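## Task

Read plate R38 in the plate reader READER. First press the reader's STAGE key so the stage comes out. If a plate already sits on the stage, move it into recovery nest N6, lying flat within its locators with its lid still on. Carry R38 from plate hotel H1 to regrip nest RG, lift its lid off and set that lid upright on lid park LP1. Put R38 on the reader's stage, flat within the locators, with well A1 at the stage corner marked A1. Press START and wait for the lamp to turn green again; the stage must remain retracted afterwards or the read is void. Leave the other plates in H1 undisturbed. Nothing may rely on the robot holding it at the end: release everything and move the arm away.

## Robot and tools

ROBOT. One six-joint arm with a two-finger gripper. Everywhere (rows, result lists) the joints go in this order: waist, shoulder, elbow, wrist pitch, wrist yaw, wrist roll. Stated ranges in rad: waist -2.880..2.880, shoulder 0.000..3.142, elbow 0.000..3.019, wrist pitch -1.693..1.571, wrist yaw -1.571..1.571, wrist roll -2.094..2.094. Actual ends may differ by up to 0.019 rad either way.

FRAME. Scene frame origin is on the table top under the arm base; +z up; +y is to the left when facing along +x. The base may be slightly tilted.

ROW FORMAT. A row is 7 numbers in [-1, 1]: six joint displacements (order above) then the gripper opening. Displacements are scaled: 1.0 equals 1.264 rad (waist), 1.32 (shoulder), 1.276 (elbow), 1.83 (wrist pitch), 1.686 (wrist yaw), 2.022 (wrist roll). They are offsets, not poses. The opening is absolute: +1 fully open (pad gap 0.094 m), -1 closed. Optionally 6 more numbers (0 to 1) follow: per-joint stiffness multipliers on position gain, same joint order, kept until changed.

execute_actions(actions): a list of actions, run in sequence. Each action is a table of up to 15 rows, one per 1/30 s step; a shorter table repeats its final row to fill all 15 steps (0.5 s). Every row's displacements are measured from the joint angles at the start of that action, not from the previous row; for the first action in a call, from the last angles reported in this scene. An empty list just returns state and images. An action is rejected if it would push a joint outward more than 0.019 rad beyond its range end; if the first action fails this or any action is malformed, the entire call does nothing. Joints asked beyond their real end are clamped there, and the result may say "joint sent to its limit" (its absence does not prove there is room).

move(target, speed, blocking): target is one row as above, with displacements counted from the "Joint positions" in the latest result that shows them. All joints follow paths that finish together, so the hand traces a curve; duration is 0.5 to 10 s (longer paths stop short at 10 s). speed is the top rate in rad/s of the joint with the longest way to go, 0.01 to 2, default 0.5. Finger values are applied at the start. Paths ignore obstacles; faster moves and targets set deeper past a contact hit and press harder. blocking=false returns after 0.5 s while motion continues; then use wait or stop before any new execute_actions or move. The result adds a "move:" line: outcome (done, off_target, moving, held, fault), limits=held or limits=none (held means a check blocked steps; afterwards the arm may move faster than speed), and the joint farthest from target.

wait(seconds): 0 to 10; lets time pass holding the last command, returning early if a running move finishes. wait(0) checks on a non-blocking move. stop(): brakes a running move (needs stopping room); fingers continue. zoom_image(camera, region): camera is cam_high, cam_low or cam_wrist; region is [x0, y0, x1, y1] in pixels of that camera's last image, top-left origin, at most 504 by 504. finished_scene(scene): ends the current scene by number, irreversible; its result reports success and gives the next task if any. Replying without a tool call ends everything.

RESULT LINES. Joint positions and Joint velocities: six joints in rad and rad/s, then pad gap in m and m/s. Joint targets: angles currently being driven toward (may drift on their own). grip_measured: finger opening on the command scale. "joint command not followed": the clearance check altered or blocked targets (mounting blocks and posts count as arm). MOTOR HOT appears from 85 °C; at 100 °C an OVER-TEMPERATURE FAULT drops the arm until it cools. FAULT lines mark stops. Cameras cam_high, cam_low, cam_wrist are each 504x504.

MOTION LIMITS. Per control step, each joint's target is kept within a lead of its measured angle: 0.264 rad waist, 0.32 shoulder, 0.276 elbow, 0.33 wrist pitch, 0.186 wrist yaw, 0.522 wrist roll; also all targets are scaled back if they would put the gripper over 70 mm from where it is. Large moves thus span several actions, and an unfinished one may need re-commanding. Moves of only a few mm may not shift the hand. Zero displacements can let the arm sag; to hold, resend offsets back to the desired angles, then zeros, extending the aim if a joint still falls short.

GRIPPING. To hold, command an opening about 0.03 below grip_measured (less for a lighter grip). Readings may be offset by about 1 mm all scene. Force tops out near 50 to 62 N per pad; very thin parts get less; first contact can spike.

DEVICES. On READER, STAGE is the lower key and START the upper; push straight in until it switches. STAGE toggles the stage out or in; START runs the read and retracts an extended stage. Never let the stage move while a plate on it is not seated in its locators, and never retract it while a lid is not resting on a seated plate. Well A1 on a labelled plate is at the labelled short end, in the corner away from the labelled long side. H1 has 4 slots, slot 1 lowest; plates sit short end forward and are home when pushed to the back stop. A blank visible end means a reversed plate; you may pull it to read it but must return it home in the same orientation. Releasing a plate far short of home can tip it off. Deck labels identify the hotel, lid park and nests.

AVOID. Knocking anything off the table, drops, slips, slams, hard impacts and heavy pushes. Holding loads heats motors, so do not grip longer than needed. Finish with the gripper open and clear of all items.

Each tool is called after ">>>" as name([rows], argument=value, ...), one row to a line, values as JSON.

## Session

I'll start by looking at the scene.

>>> execute_actions(actions=[])

Scene clock: 0.00 s.
grip_measured=+1.000
Joint names: [waist, shoulder, elbow, wrist pitch, wrist yaw, wrist roll]
Joint positions: [-0.775  2.424  1.866 -0.851 -0.837  1.281  0.094]
Joint velocities: [-0.005  0.005 -0.017 -0.002  0.037 -0.007  0.   ]
Joint targets: [-0.775 2.424 1.884 -0.849 -0.837 1.281]
Joint stiffness scale: [1. 1. 1. 1. 1. 1.]

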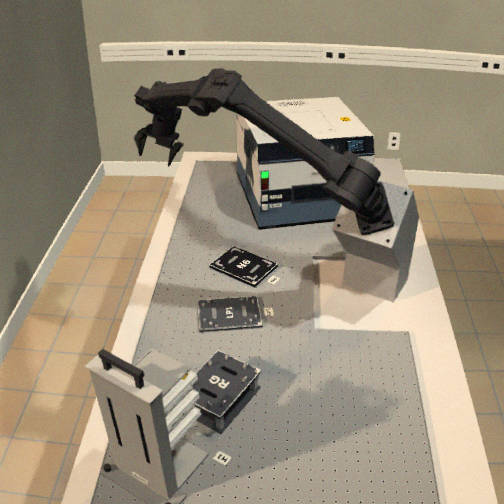

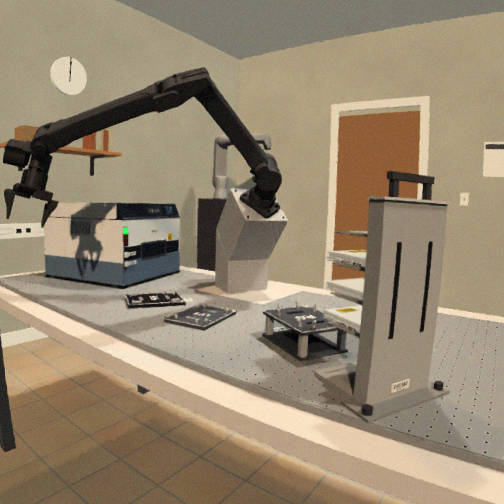

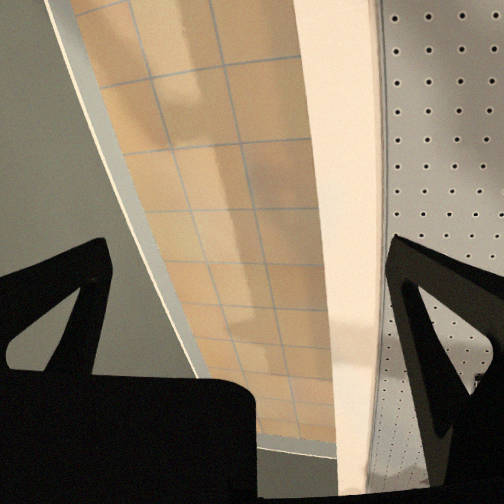

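>>> zoom_image(camera="cam_high", region=[200, 60, 452, 312])

>>> zoom_image(camera="cam_high", region=[70, 230, 322, 504])

>>> zoom_image(camera="cam_low", region=[0, 60, 300, 340])

>>> zoom_image(camera="cam_low", region=[240, 160, 480, 430])

Region (200, 60, 452, 312) of cam_high's 504x504 image, scaled by 2.000, with more detail than that image has.

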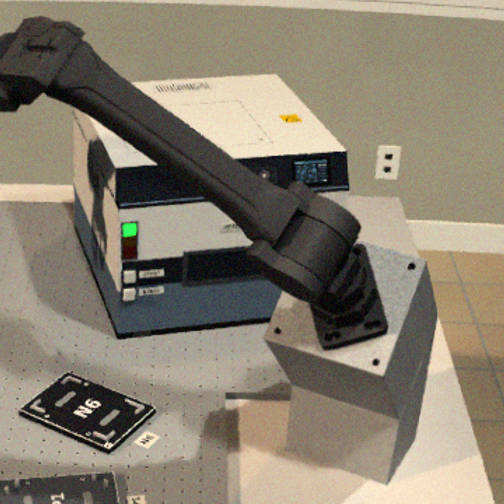

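Region (70, 230, 322, 504) of cam_high's 504x504 image, scaled by 1.839, with more detail than that image has; it fills the left 464 columns of this view, and the rest is white.

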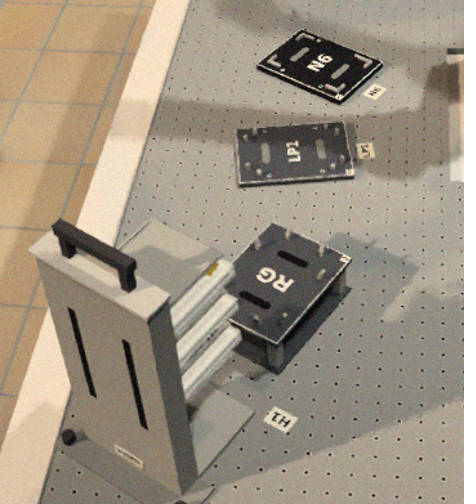

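Region (0, 60, 300, 340) of cam_low's 504x504 image, scaled by 1.680, with more detail than that image has; it fills the top 470 rows of this view, and the rest is white.

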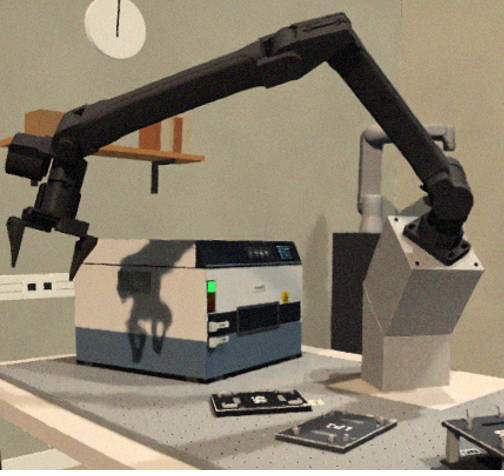

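Region (240, 160, 480, 430) of cam_low's 504x504 image, scaled by 1.867, with more detail than that image has.

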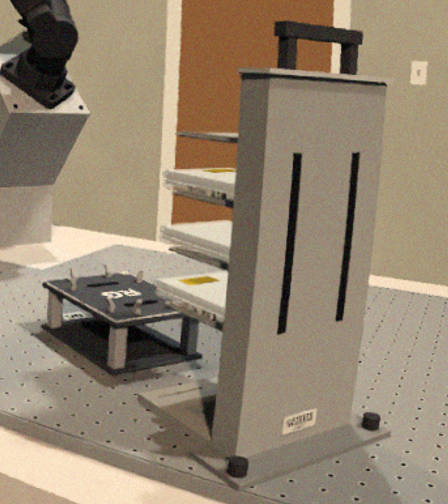

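>>> zoom_image(camera="cam_high", region=[300, 320, 460, 480])

>>> zoom_image(camera="cam_high", region=[180, 240, 340, 400])

Region (300, 320, 460, 480) of cam_high's 504x504 image, scaled by 3.150, with more detail than that image has.

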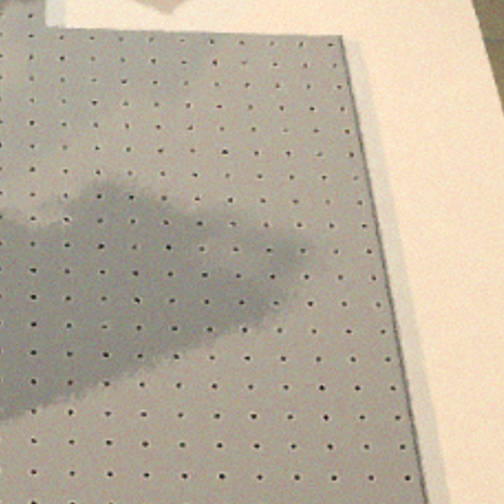

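Region (180, 240, 340, 400) of cam_high's 504x504 image, scaled by 3.150, with more detail than that image has.

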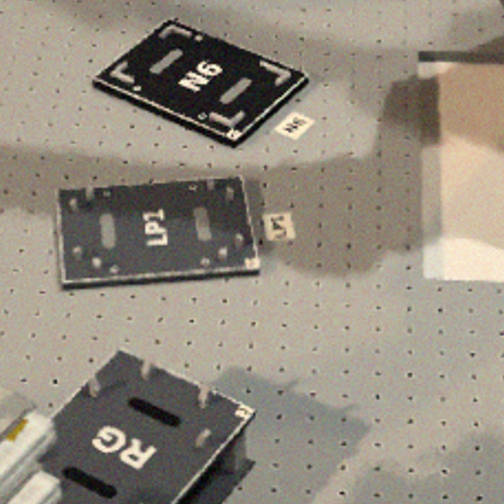

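>>> zoom_image(camera="cam_high", region=[120, 290, 330, 370])

>>> zoom_image(camera="cam_high", region=[260, 215, 380, 345])

Region (120, 290, 330, 370) of cam_high's 504x504 image, scaled by 2.400, with more detail than that image has; it fills the top 192 rows of this view, and the rest is white.

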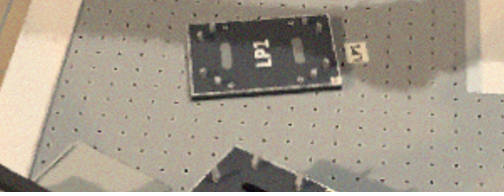

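Region (260, 215, 380, 345) of cam_high's 504x504 image, scaled by 3.877, with more detail than that image has; it fills the left 465 columns of this view, and the rest is white.

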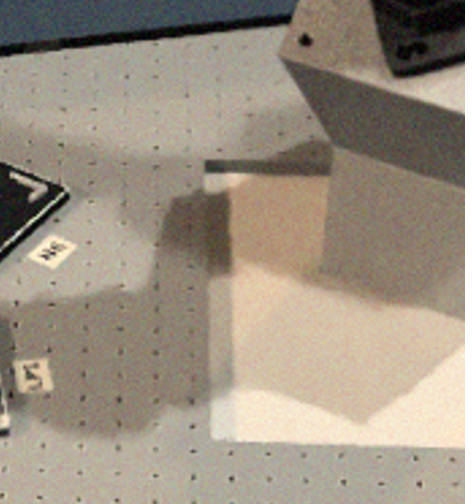

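>>> zoom_image(camera="cam_high", region=[225, 315, 325, 365])

>>> zoom_image(camera="cam_high", region=[135, 310, 235, 360])

Region (225, 315, 325, 365) of cam_high's 504x504 image, scaled by 5.040, with more detail than that image has.

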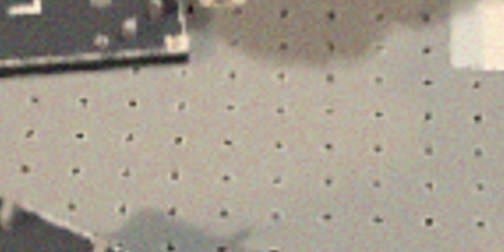

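Region (135, 310, 235, 360) of cam_high's 504x504 image, scaled by 5.040, with more detail than that image has.

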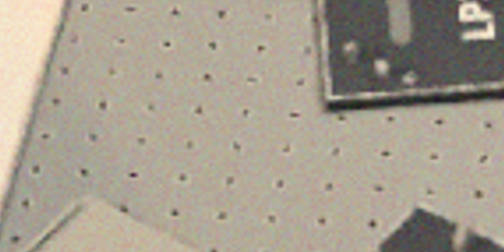

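>>> zoom_image(camera="cam_high", region=[340, 322, 440, 372])

>>> zoom_image(camera="cam_high", region=[360, 454, 460, 504])

>>> zoom_image(camera="cam_high", region=[190, 434, 330, 504])

Region (340, 322, 440, 372) of cam_high's 504x504 image, scaled by 5.040, with more detail than that image has.

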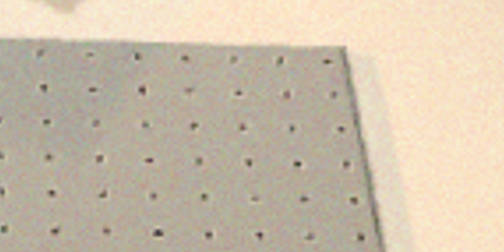

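Region (360, 454, 460, 504) of cam_high's 504x504 image, scaled by 5.040, with more detail than that image has.

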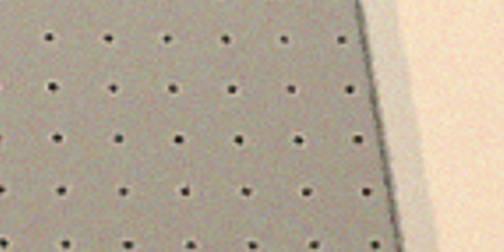

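Region (190, 434, 330, 504) of cam_high's 504x504 image, scaled by 3.600, with more detail than that image has.

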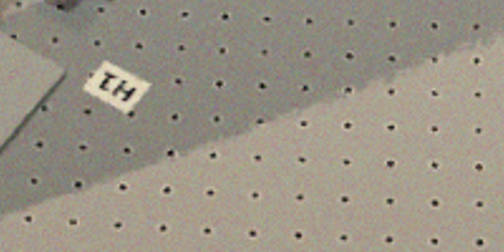

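>>> zoom_image(camera="cam_low", region=[340, 300, 504, 464])

>>> zoom_image(camera="cam_low", region=[150, 280, 380, 430])

>>> zoom_image(camera="cam_high", region=[70, 404, 230, 504])

Region (340, 300, 504, 464) of cam_low's 504x504 image, scaled by 3.073, with more detail than that image has.

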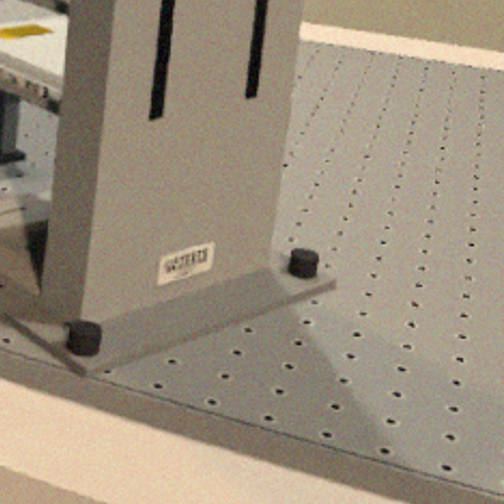

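Region (150, 280, 380, 430) of cam_low's 504x504 image, scaled by 2.191, with more detail than that image has; it fills the top 329 rows of this view, and the rest is white.

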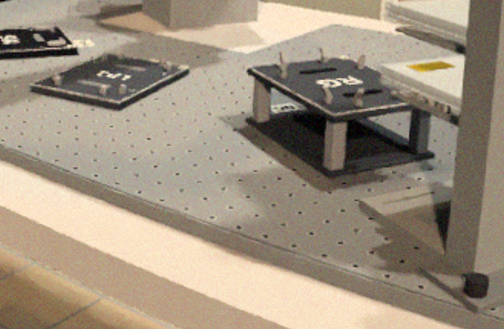

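Region (70, 404, 230, 504) of cam_high's 504x504 image, scaled by 3.150, with more detail than that image has; it fills the top 315 rows of this view, and the rest is white.

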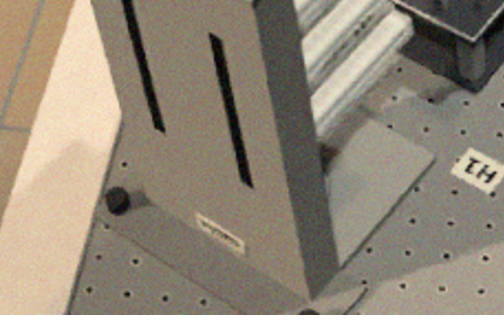

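>>> zoom_image(camera="cam_low", region=[190, 170, 320, 320])

>>> zoom_image(camera="cam_high", region=[310, 140, 430, 310])

>>> zoom_image(camera="cam_low", region=[424, 300, 504, 380])

Region (190, 170, 320, 320) of cam_low's 504x504 image, scaled by 3.360, with more detail than that image has; it fills the left 437 columns of this view, and the rest is white.

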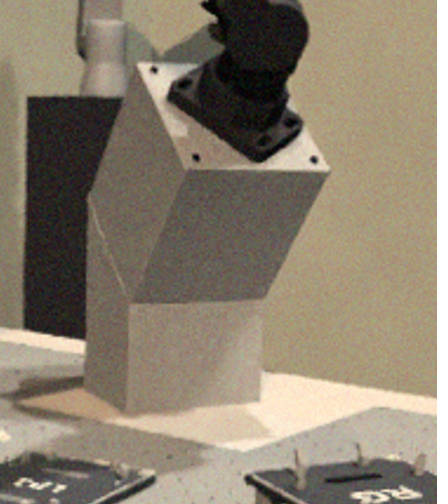

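Region (310, 140, 430, 310) of cam_high's 504x504 image, scaled by 2.965, with more detail than that image has; it fills the left 356 columns of this view, and the rest is white.

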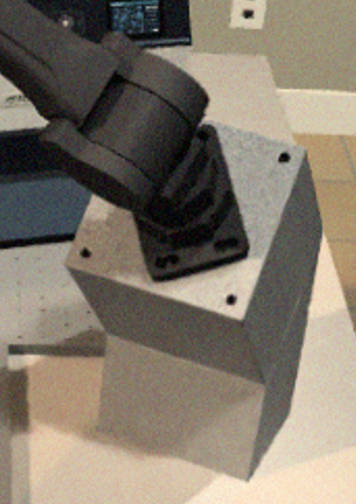

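Region (424, 300, 504, 380) of cam_low's 504x504 image, scaled by 6.300, with more detail than that image has.

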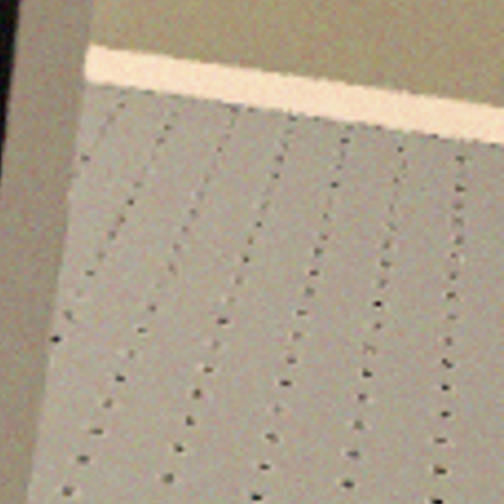

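>>> zoom_image(camera="cam_low", region=[250, 350, 400, 440])

>>> zoom_image(camera="cam_low", region=[140, 295, 280, 395])

Region (250, 350, 400, 440) of cam_low's 504x504 image, scaled by 3.360, with more detail than that image has; it fills the top 302 rows of this view, and the rest is white.

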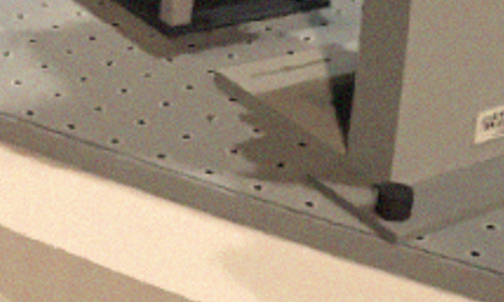

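Region (140, 295, 280, 395) of cam_low's 504x504 image, scaled by 3.600, with more detail than that image has; it fills the top 360 rows of this view, and the rest is white.

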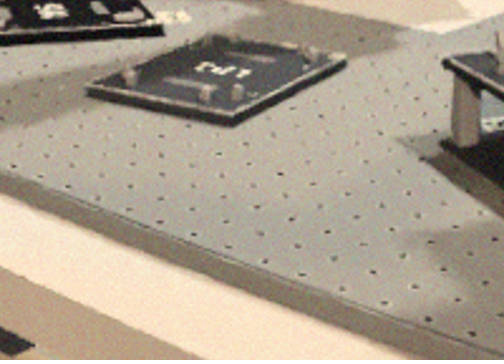

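>>> zoom_image(camera="cam_high", region=[120, 55, 270, 180])

>>> zoom_image(camera="cam_low", region=[0, 110, 130, 240])

>>> zoom_image(camera="cam_low", region=[130, 55, 300, 225])

Region (120, 55, 270, 180) of cam_high's 504x504 image, scaled by 3.360, with more detail than that image has.

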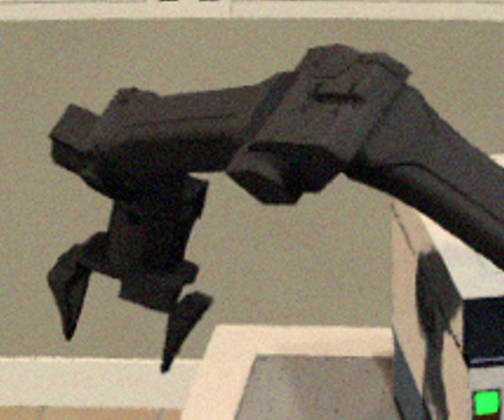

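Region (0, 110, 130, 240) of cam_low's 504x504 image, scaled by 3.877, with more detail than that image has.

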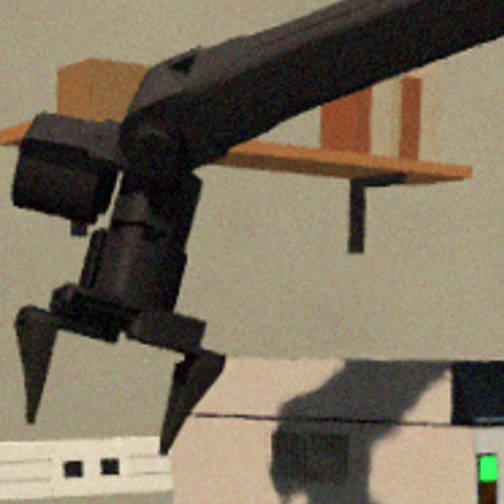

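Region (130, 55, 300, 225) of cam_low's 504x504 image, scaled by 2.965, with more detail than that image has.

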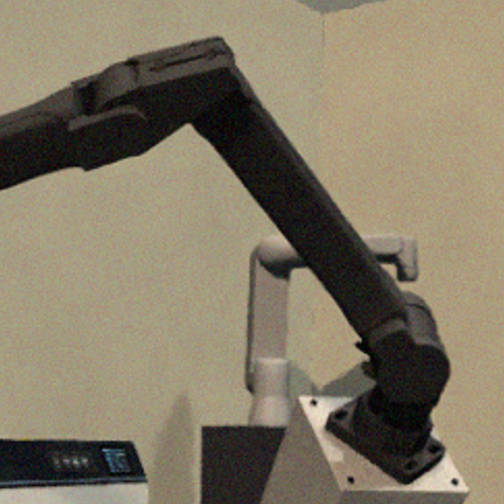

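>>> move(target=[0.768, -0.822, -0.944, 0.281, 0.222, -0.634, 1], speed=0.6)

Scene clock: 122.93 s.
grip_measured=+1.000
Joint names: [waist, shoulder, elbow, wrist pitch, wrist yaw, wrist roll]
Joint positions: [ 0.194  1.352  0.661 -0.357 -0.467  0.01   0.094]
Joint velocities: [-0.005 -0.005 -0.012 -0.012 -0.066 -0.066  0.   ]
Joint targets: [0.196 1.339 0.661 -0.337 -0.463 -0.001]
Joint stiffness scale: [1. 1. 1. 1. 1. 1.]
move: done; limits=none; farthest joint: the wrist pitch, 0.020 radians from its target (0.514 radians at the start)

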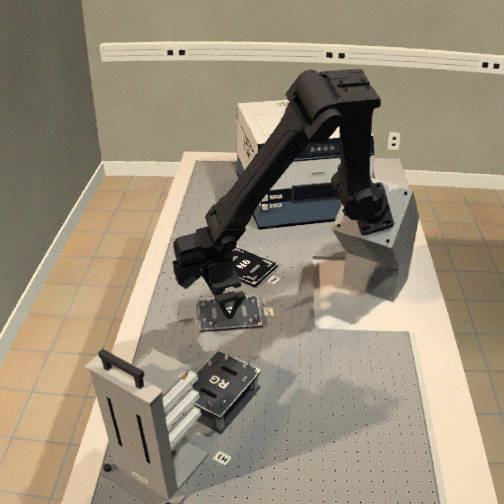

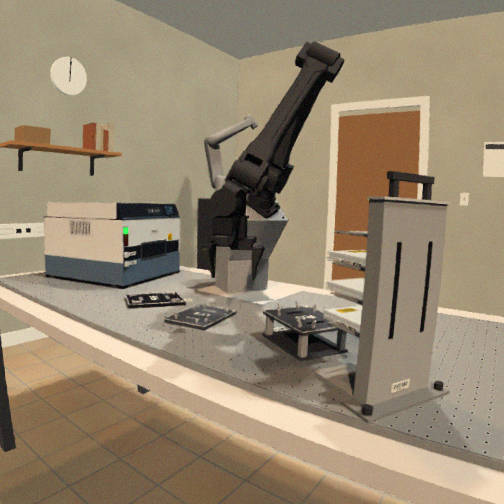

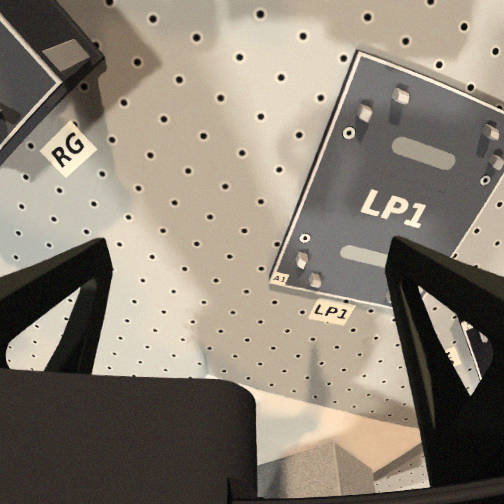

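>>> zoom_image(camera="cam_wrist", region=[90, 0, 390, 300])

>>> zoom_image(camera="cam_wrist", region=[90, 200, 420, 440])

>>> zoom_image(camera="cam_high", region=[160, 200, 290, 340])

>>> zoom_image(camera="cam_low", region=[180, 140, 320, 300])

Region (90, 0, 390, 300) of cam_wrist's 504x504 image, scaled by 1.680, with more detail than that image has.

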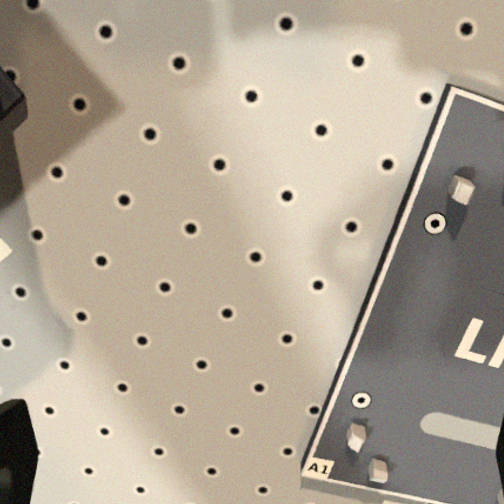

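Region (90, 200, 420, 440) of cam_wrist's 504x504 image, scaled by 1.527, with more detail than that image has; it fills the top 367 rows of this view, and the rest is white.

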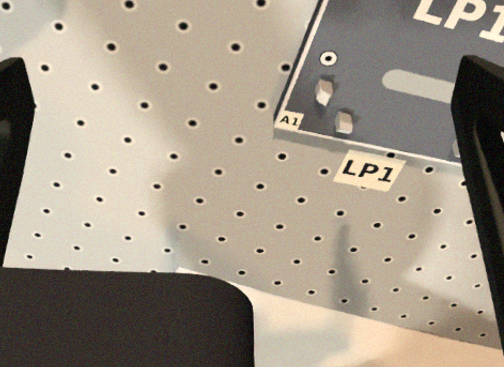

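Region (160, 200, 290, 340) of cam_high's 504x504 image, scaled by 3.600, with more detail than that image has; it fills the left 468 columns of this view, and the rest is white.

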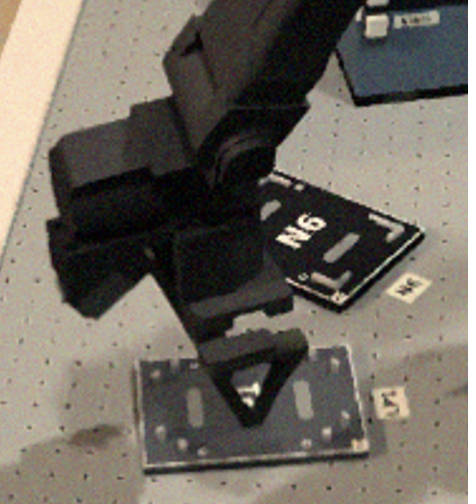

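Region (180, 140, 320, 300) of cam_low's 504x504 image, scaled by 3.150, with more detail than that image has; it fills the left 441 columns of this view, and the rest is white.

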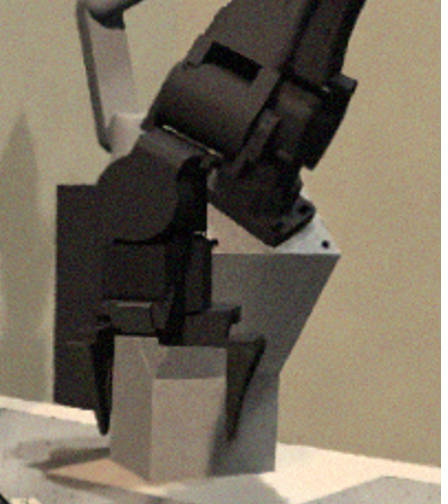

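>>> move(target=[0.0016, -0.0098, 0, 0.0109, 0.0024, -0.994, 1], speed=1.5)

Scene clock: 177.20 s.
grip_measured=+1.000
Joint names: [waist, shoulder, elbow, wrist pitch, wrist yaw, wrist roll]
Joint positions: [ 0.194  1.352  0.661 -0.357 -0.467 -1.988  0.094]
Joint velocities: [ 0.005  0.005 -0.002 -0.002  0.022 -0.022  0.   ]
Joint targets: [0.196 1.339 0.661 -0.337 -0.463 -1.999]
Joint stiffness scale: [1. 1. 1. 1. 1. 1.]
move: done; limits=none; farthest joint: the wrist pitch, 0.020 radians from its target (0.020 radians at the start)

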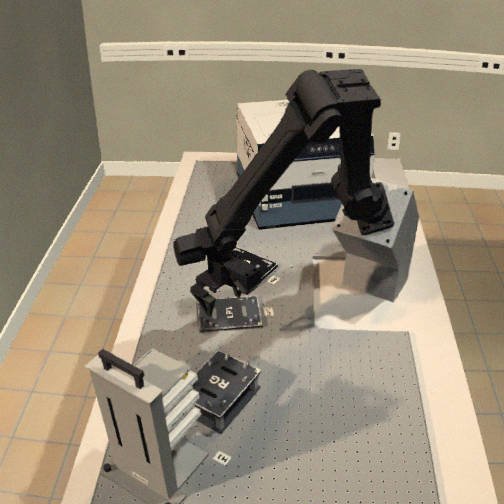

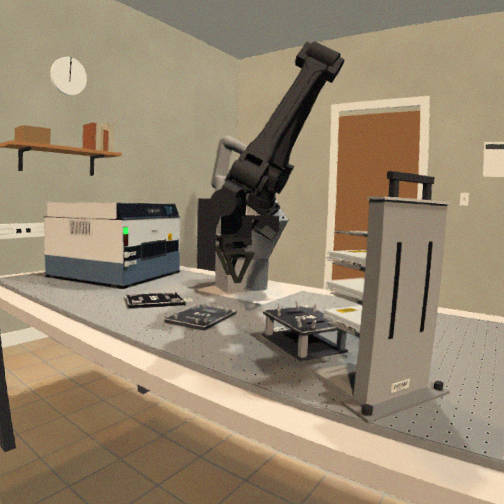

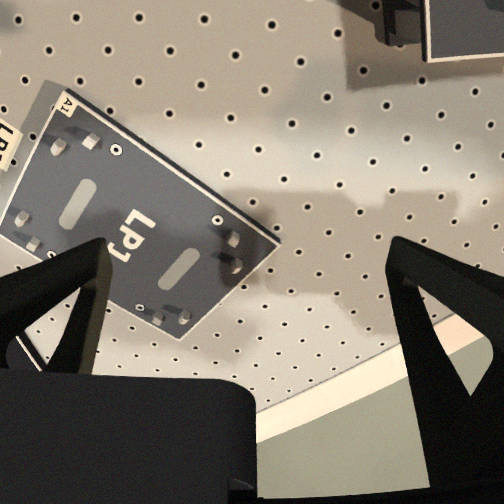

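>>> zoom_image(camera="cam_wrist", region=[40, 0, 340, 260])

>>> zoom_image(camera="cam_wrist", region=[204, 60, 504, 400])

Region (40, 0, 340, 260) of cam_wrist's 504x504 image, scaled by 1.680, with more detail than that image has; it fills the top 437 rows of this view, and the rest is white.

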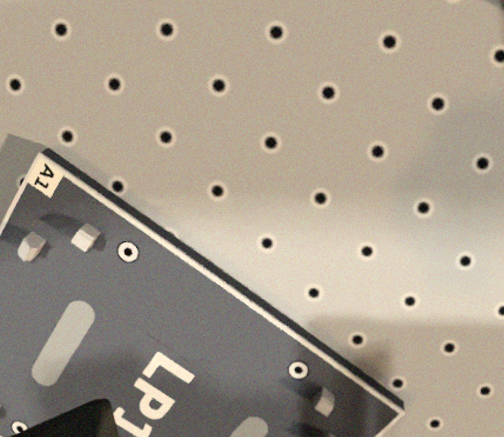

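Region (204, 60, 504, 400) of cam_wrist's 504x504 image, scaled by 1.482, with more detail than that image has; it fills the left 445 columns of this view, and the rest is white.

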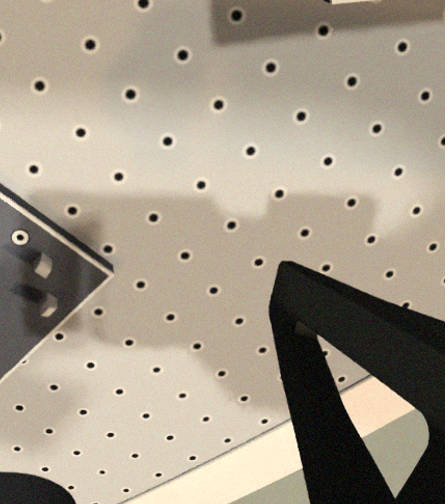

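>>> move(target=[0.522, -0.289, -0.177, 0.0142, 0.2384, 0.4886, 1], speed=0.7)

Scene clock: 246.47 s.
grip_measured=+1.000
Joint names: [waist, shoulder, elbow, wrist pitch, wrist yaw, wrist roll]
Joint positions: [ 0.85   0.989  0.438 -0.352 -0.069 -1.011  0.094]
Joint velocities: [-0.005 -0.015  0.002 -0.012  0.066 -0.022  0.   ]
Joint targets: [0.854 0.971 0.435 -0.331 -0.065 -1.000]
Joint stiffness scale: [1. 1. 1. 1. 1. 1.]
move: off_target; limits=none; farthest joint: the wrist pitch, 0.021 radians from its target (0.026 radians at the start)

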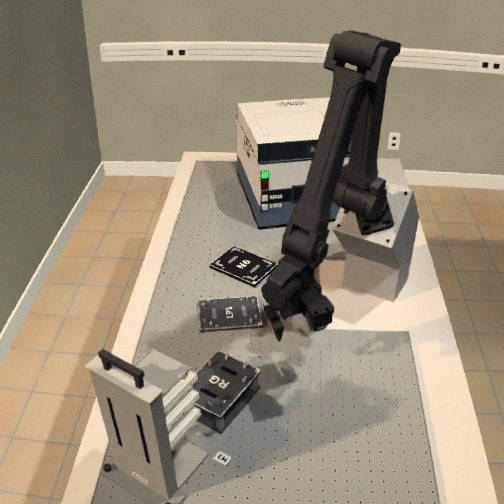

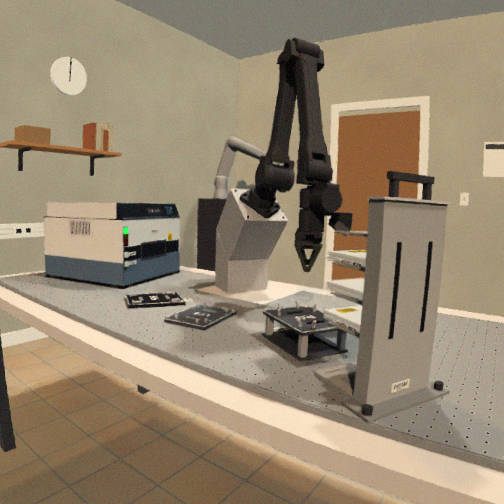

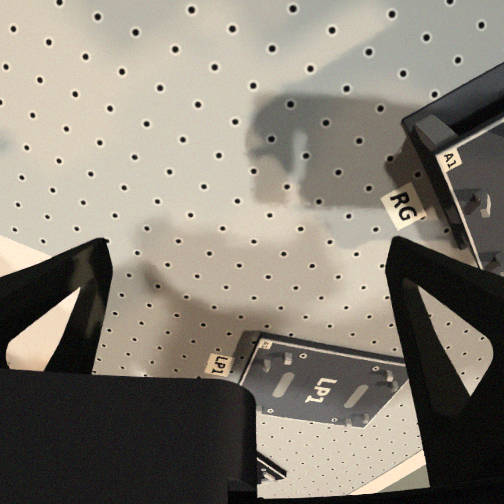

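>>> zoom_image(camera="cam_wrist", region=[0, 0, 300, 300])

>>> zoom_image(camera="cam_wrist", region=[150, 60, 450, 380])

Region (0, 0, 300, 300) of cam_wrist's 504x504 image, scaled by 1.680, with more detail than that image has.

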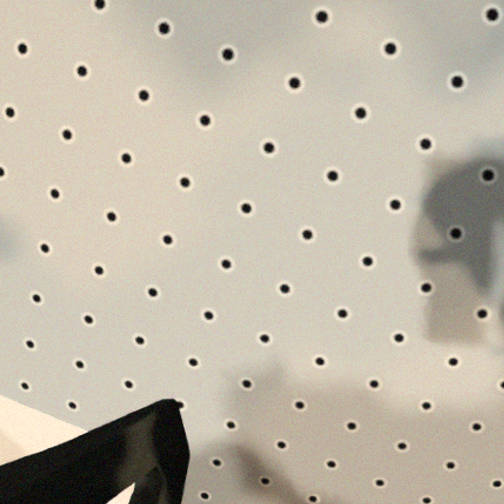

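Region (150, 60, 450, 380) of cam_wrist's 504x504 image, scaled by 1.575, with more detail than that image has; it fills the left 472 columns of this view, and the rest is white.

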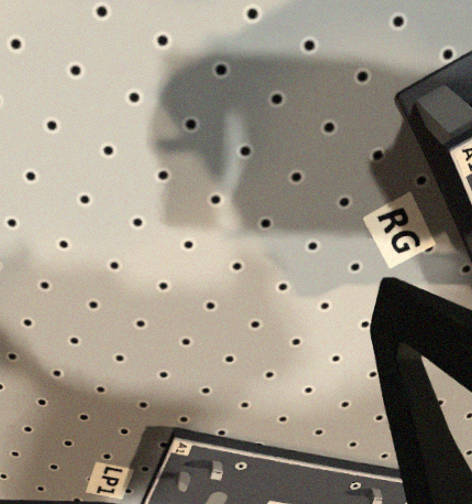

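>>> move(target=[0.3386, 0.3439, 0.6215, -0.1781, 0.1643, 0.0054, 1], speed=0.7)

Scene clock: 284.63 s.
grip_measured=+1.000
Joint names: [waist, shoulder, elbow, wrist pitch, wrist yaw, wrist roll]
Joint positions: [ 1.28   1.414  1.207 -0.659  0.203 -1.011  0.094]
Joint velocities: [ 0.015 -0.015  0.017 -0.007 -0.022 -0.007  0.   ]
Joint targets: [1.278 1.442 1.231 -0.678 0.207 -1.000]
Joint stiffness scale: [1. 1. 1. 1. 1. 1.]
move: off_target; limits=none; farthest joint: the shoulder, 0.029 radians from its target (0.454 radians at the start)

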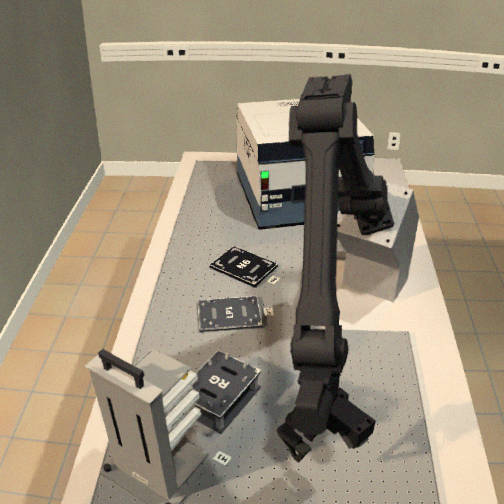

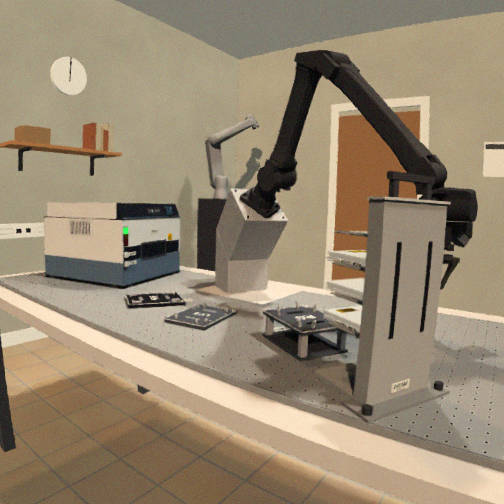

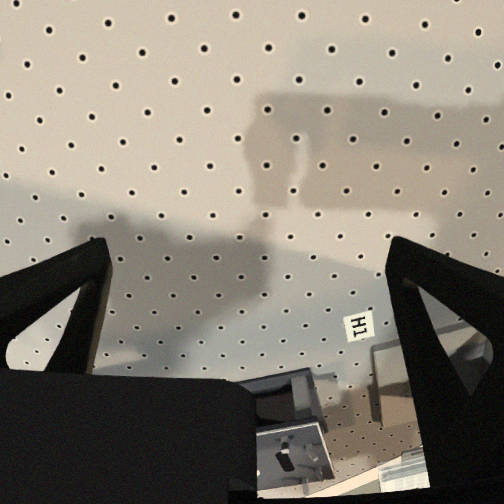

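>>> zoom_image(camera="cam_wrist", region=[150, 60, 470, 380])

>>> zoom_image(camera="cam_wrist", region=[0, 0, 320, 290])

Region (150, 60, 470, 380) of cam_wrist's 504x504 image, scaled by 1.575, with more detail than that image has.

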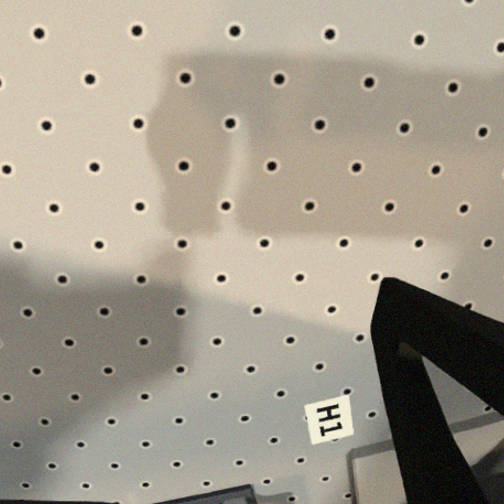

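Region (0, 0, 320, 290) of cam_wrist's 504x504 image, scaled by 1.575, with more detail than that image has; it fills the top 457 rows of this view, and the rest is white.

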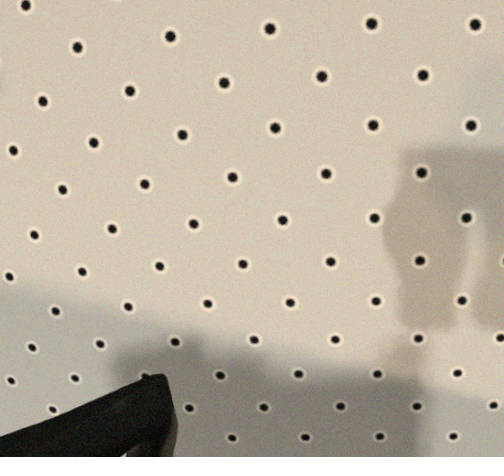

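>>> move(target=[-0.3006, -0.3136, -0.6034, 0.5787, -0.162, 0.302, 1], speed=0.8)

>>> move(target=[-0.292, 0.371, 0.0, 0.61, -0.16, 0.295, 1], speed=0.8)

Scene clock: 382.27 s.
grip_measured=+1.000
Joint names: [waist, shoulder, elbow, wrist pitch, wrist yaw, wrist roll]
Joint positions: [ 0.906  1.019  0.436  0.371 -0.065 -0.411  0.094]
Joint velocities: [ 0.005  0.005 -0.007 -0.007  0.095 -0.007  0.   ]
Joint targets: [0.900 1.000 0.437 0.400 -0.070 -0.400]
Joint stiffness scale: [1. 1. 1. 1. 1. 1.]
move: off_target; limits=none; farthest joint: the wrist pitch, 0.029 radians from its target (1.059 radians at the start)

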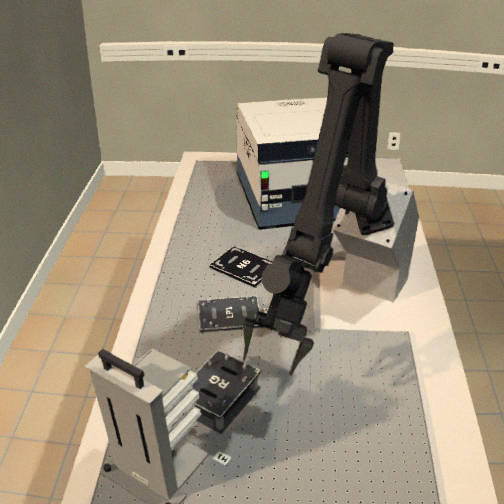

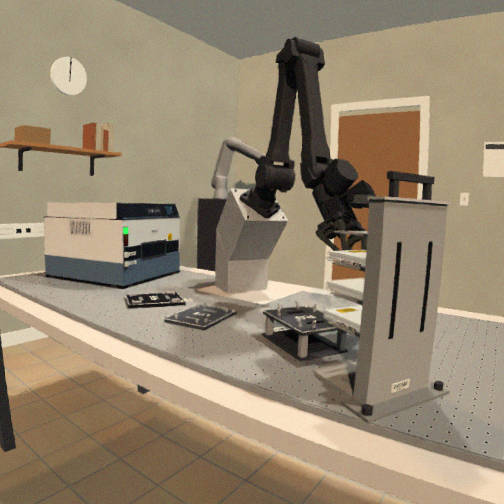

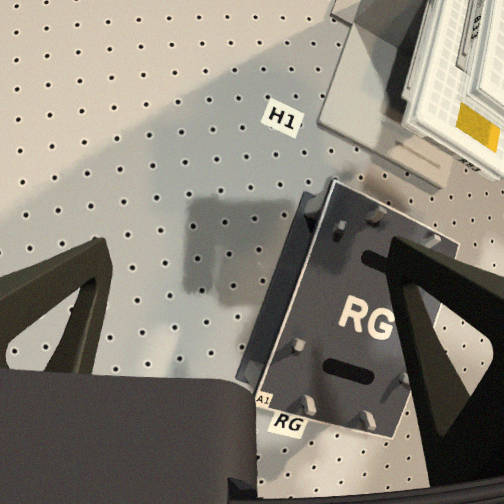

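Scene clock: 384.47 s.
grip_measured=+1.000
Joint names: [waist, shoulder, elbow, wrist pitch, wrist yaw, wrist roll]
Joint positions: [ 0.544  1.488  0.435  1.456 -0.33   0.175  0.094]
Joint velocities: [-0.005 -0.005 -0.002  0.007  0.007 -0.037  0.   ]
Joint targets: [0.537 1.509 0.436 1.488 -0.335 0.186]
Joint stiffness scale: [1. 1. 1. 1. 1. 1.]
move: off_target; limits=none; farthest joint: the wrist pitch, 0.031 radians from its target (1.116 radians at the start)

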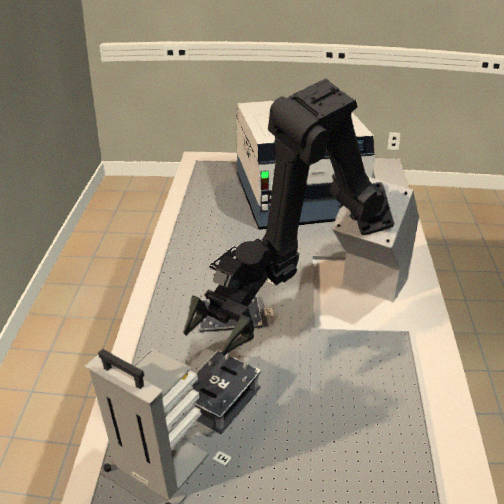

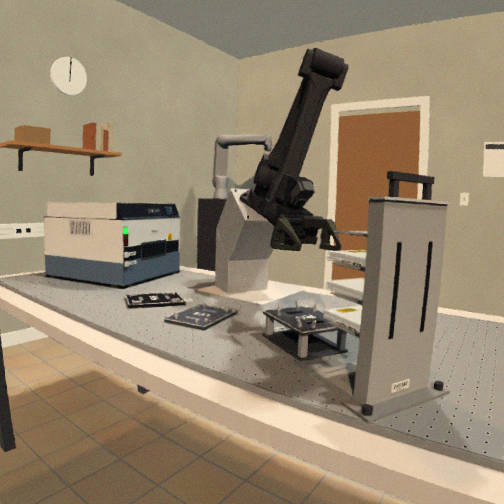

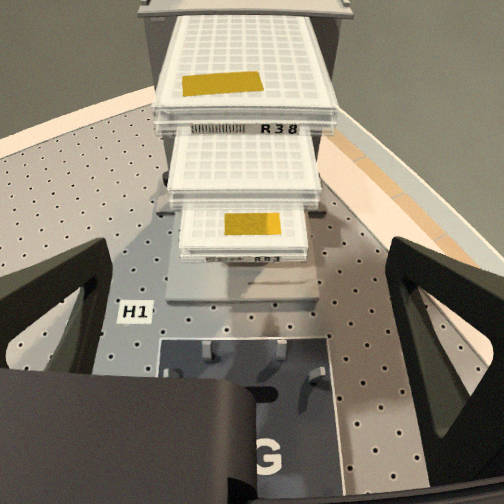

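>>> zoom_image(camera="cam_wrist", region=[130, 0, 370, 160])

>>> zoom_image(camera="cam_wrist", region=[0, 90, 200, 380])

>>> zoom_image(camera="cam_wrist", region=[290, 130, 504, 500])

Region (130, 0, 370, 160) of cam_wrist's 504x504 image, scaled by 2.100, with more detail than that image has.

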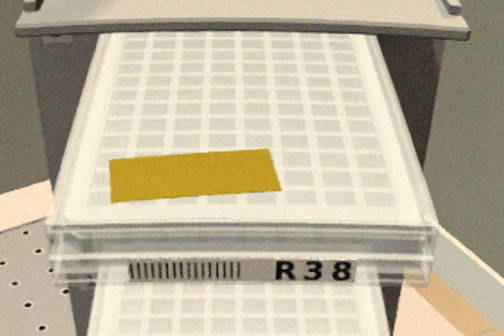

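Region (0, 90, 200, 380) of cam_wrist's 504x504 image, scaled by 1.738, with more detail than that image has; it fills the left 348 columns of this view, and the rest is white.

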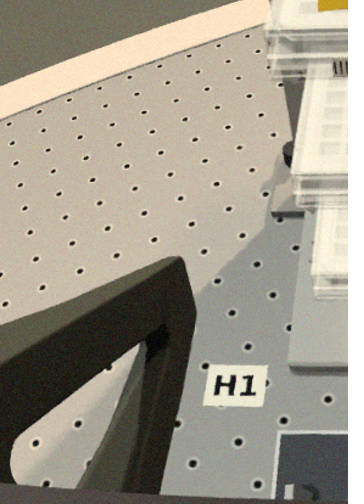

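Region (290, 130, 504, 500) of cam_wrist's 504x504 image, scaled by 1.362, with more detail than that image has; it fills the left 292 columns of this view, and the rest is white.

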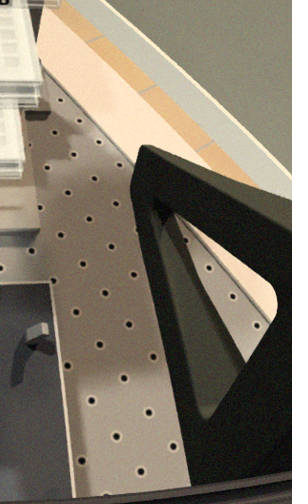

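>>> zoom_image(camera="cam_wrist", region=[130, 260, 430, 500])

>>> zoom_image(camera="cam_wrist", region=[290, 150, 490, 380])

Region (130, 260, 430, 500) of cam_wrist's 504x504 image, scaled by 1.680, with more detail than that image has; it fills the top 403 rows of this view, and the rest is white.

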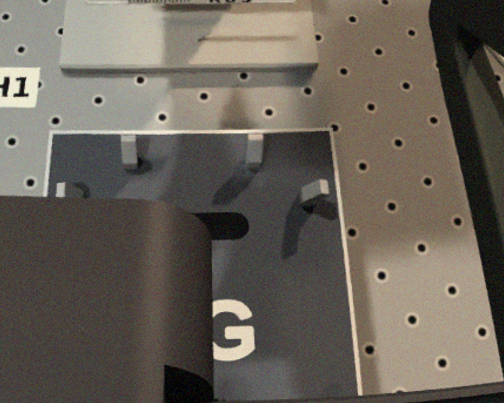

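Region (290, 150, 490, 380) of cam_wrist's 504x504 image, scaled by 2.191, with more detail than that image has; it fills the left 438 columns of this view, and the rest is white.

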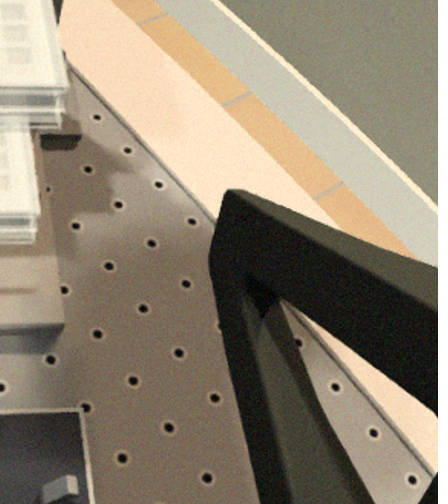

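>>> zoom_image(camera="cam_low", region=[100, 190, 200, 300])

>>> zoom_image(camera="cam_high", region=[230, 90, 390, 250])

Region (100, 190, 200, 300) of cam_low's 504x504 image, scaled by 4.582, with more detail than that image has; it fills the left 458 columns of this view, and the rest is white.

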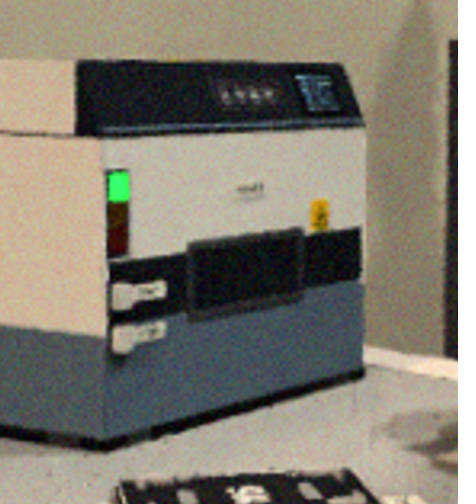

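Region (230, 90, 390, 250) of cam_high's 504x504 image, scaled by 3.150, with more detail than that image has.

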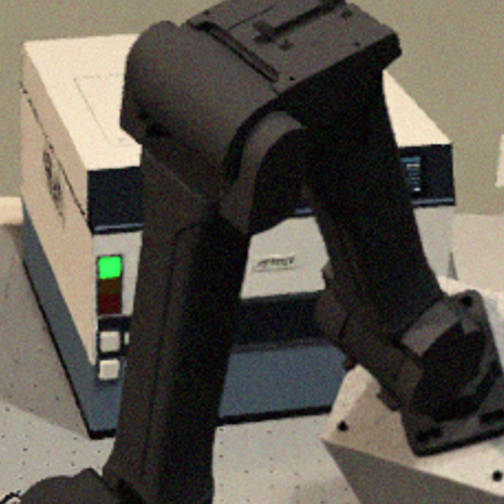

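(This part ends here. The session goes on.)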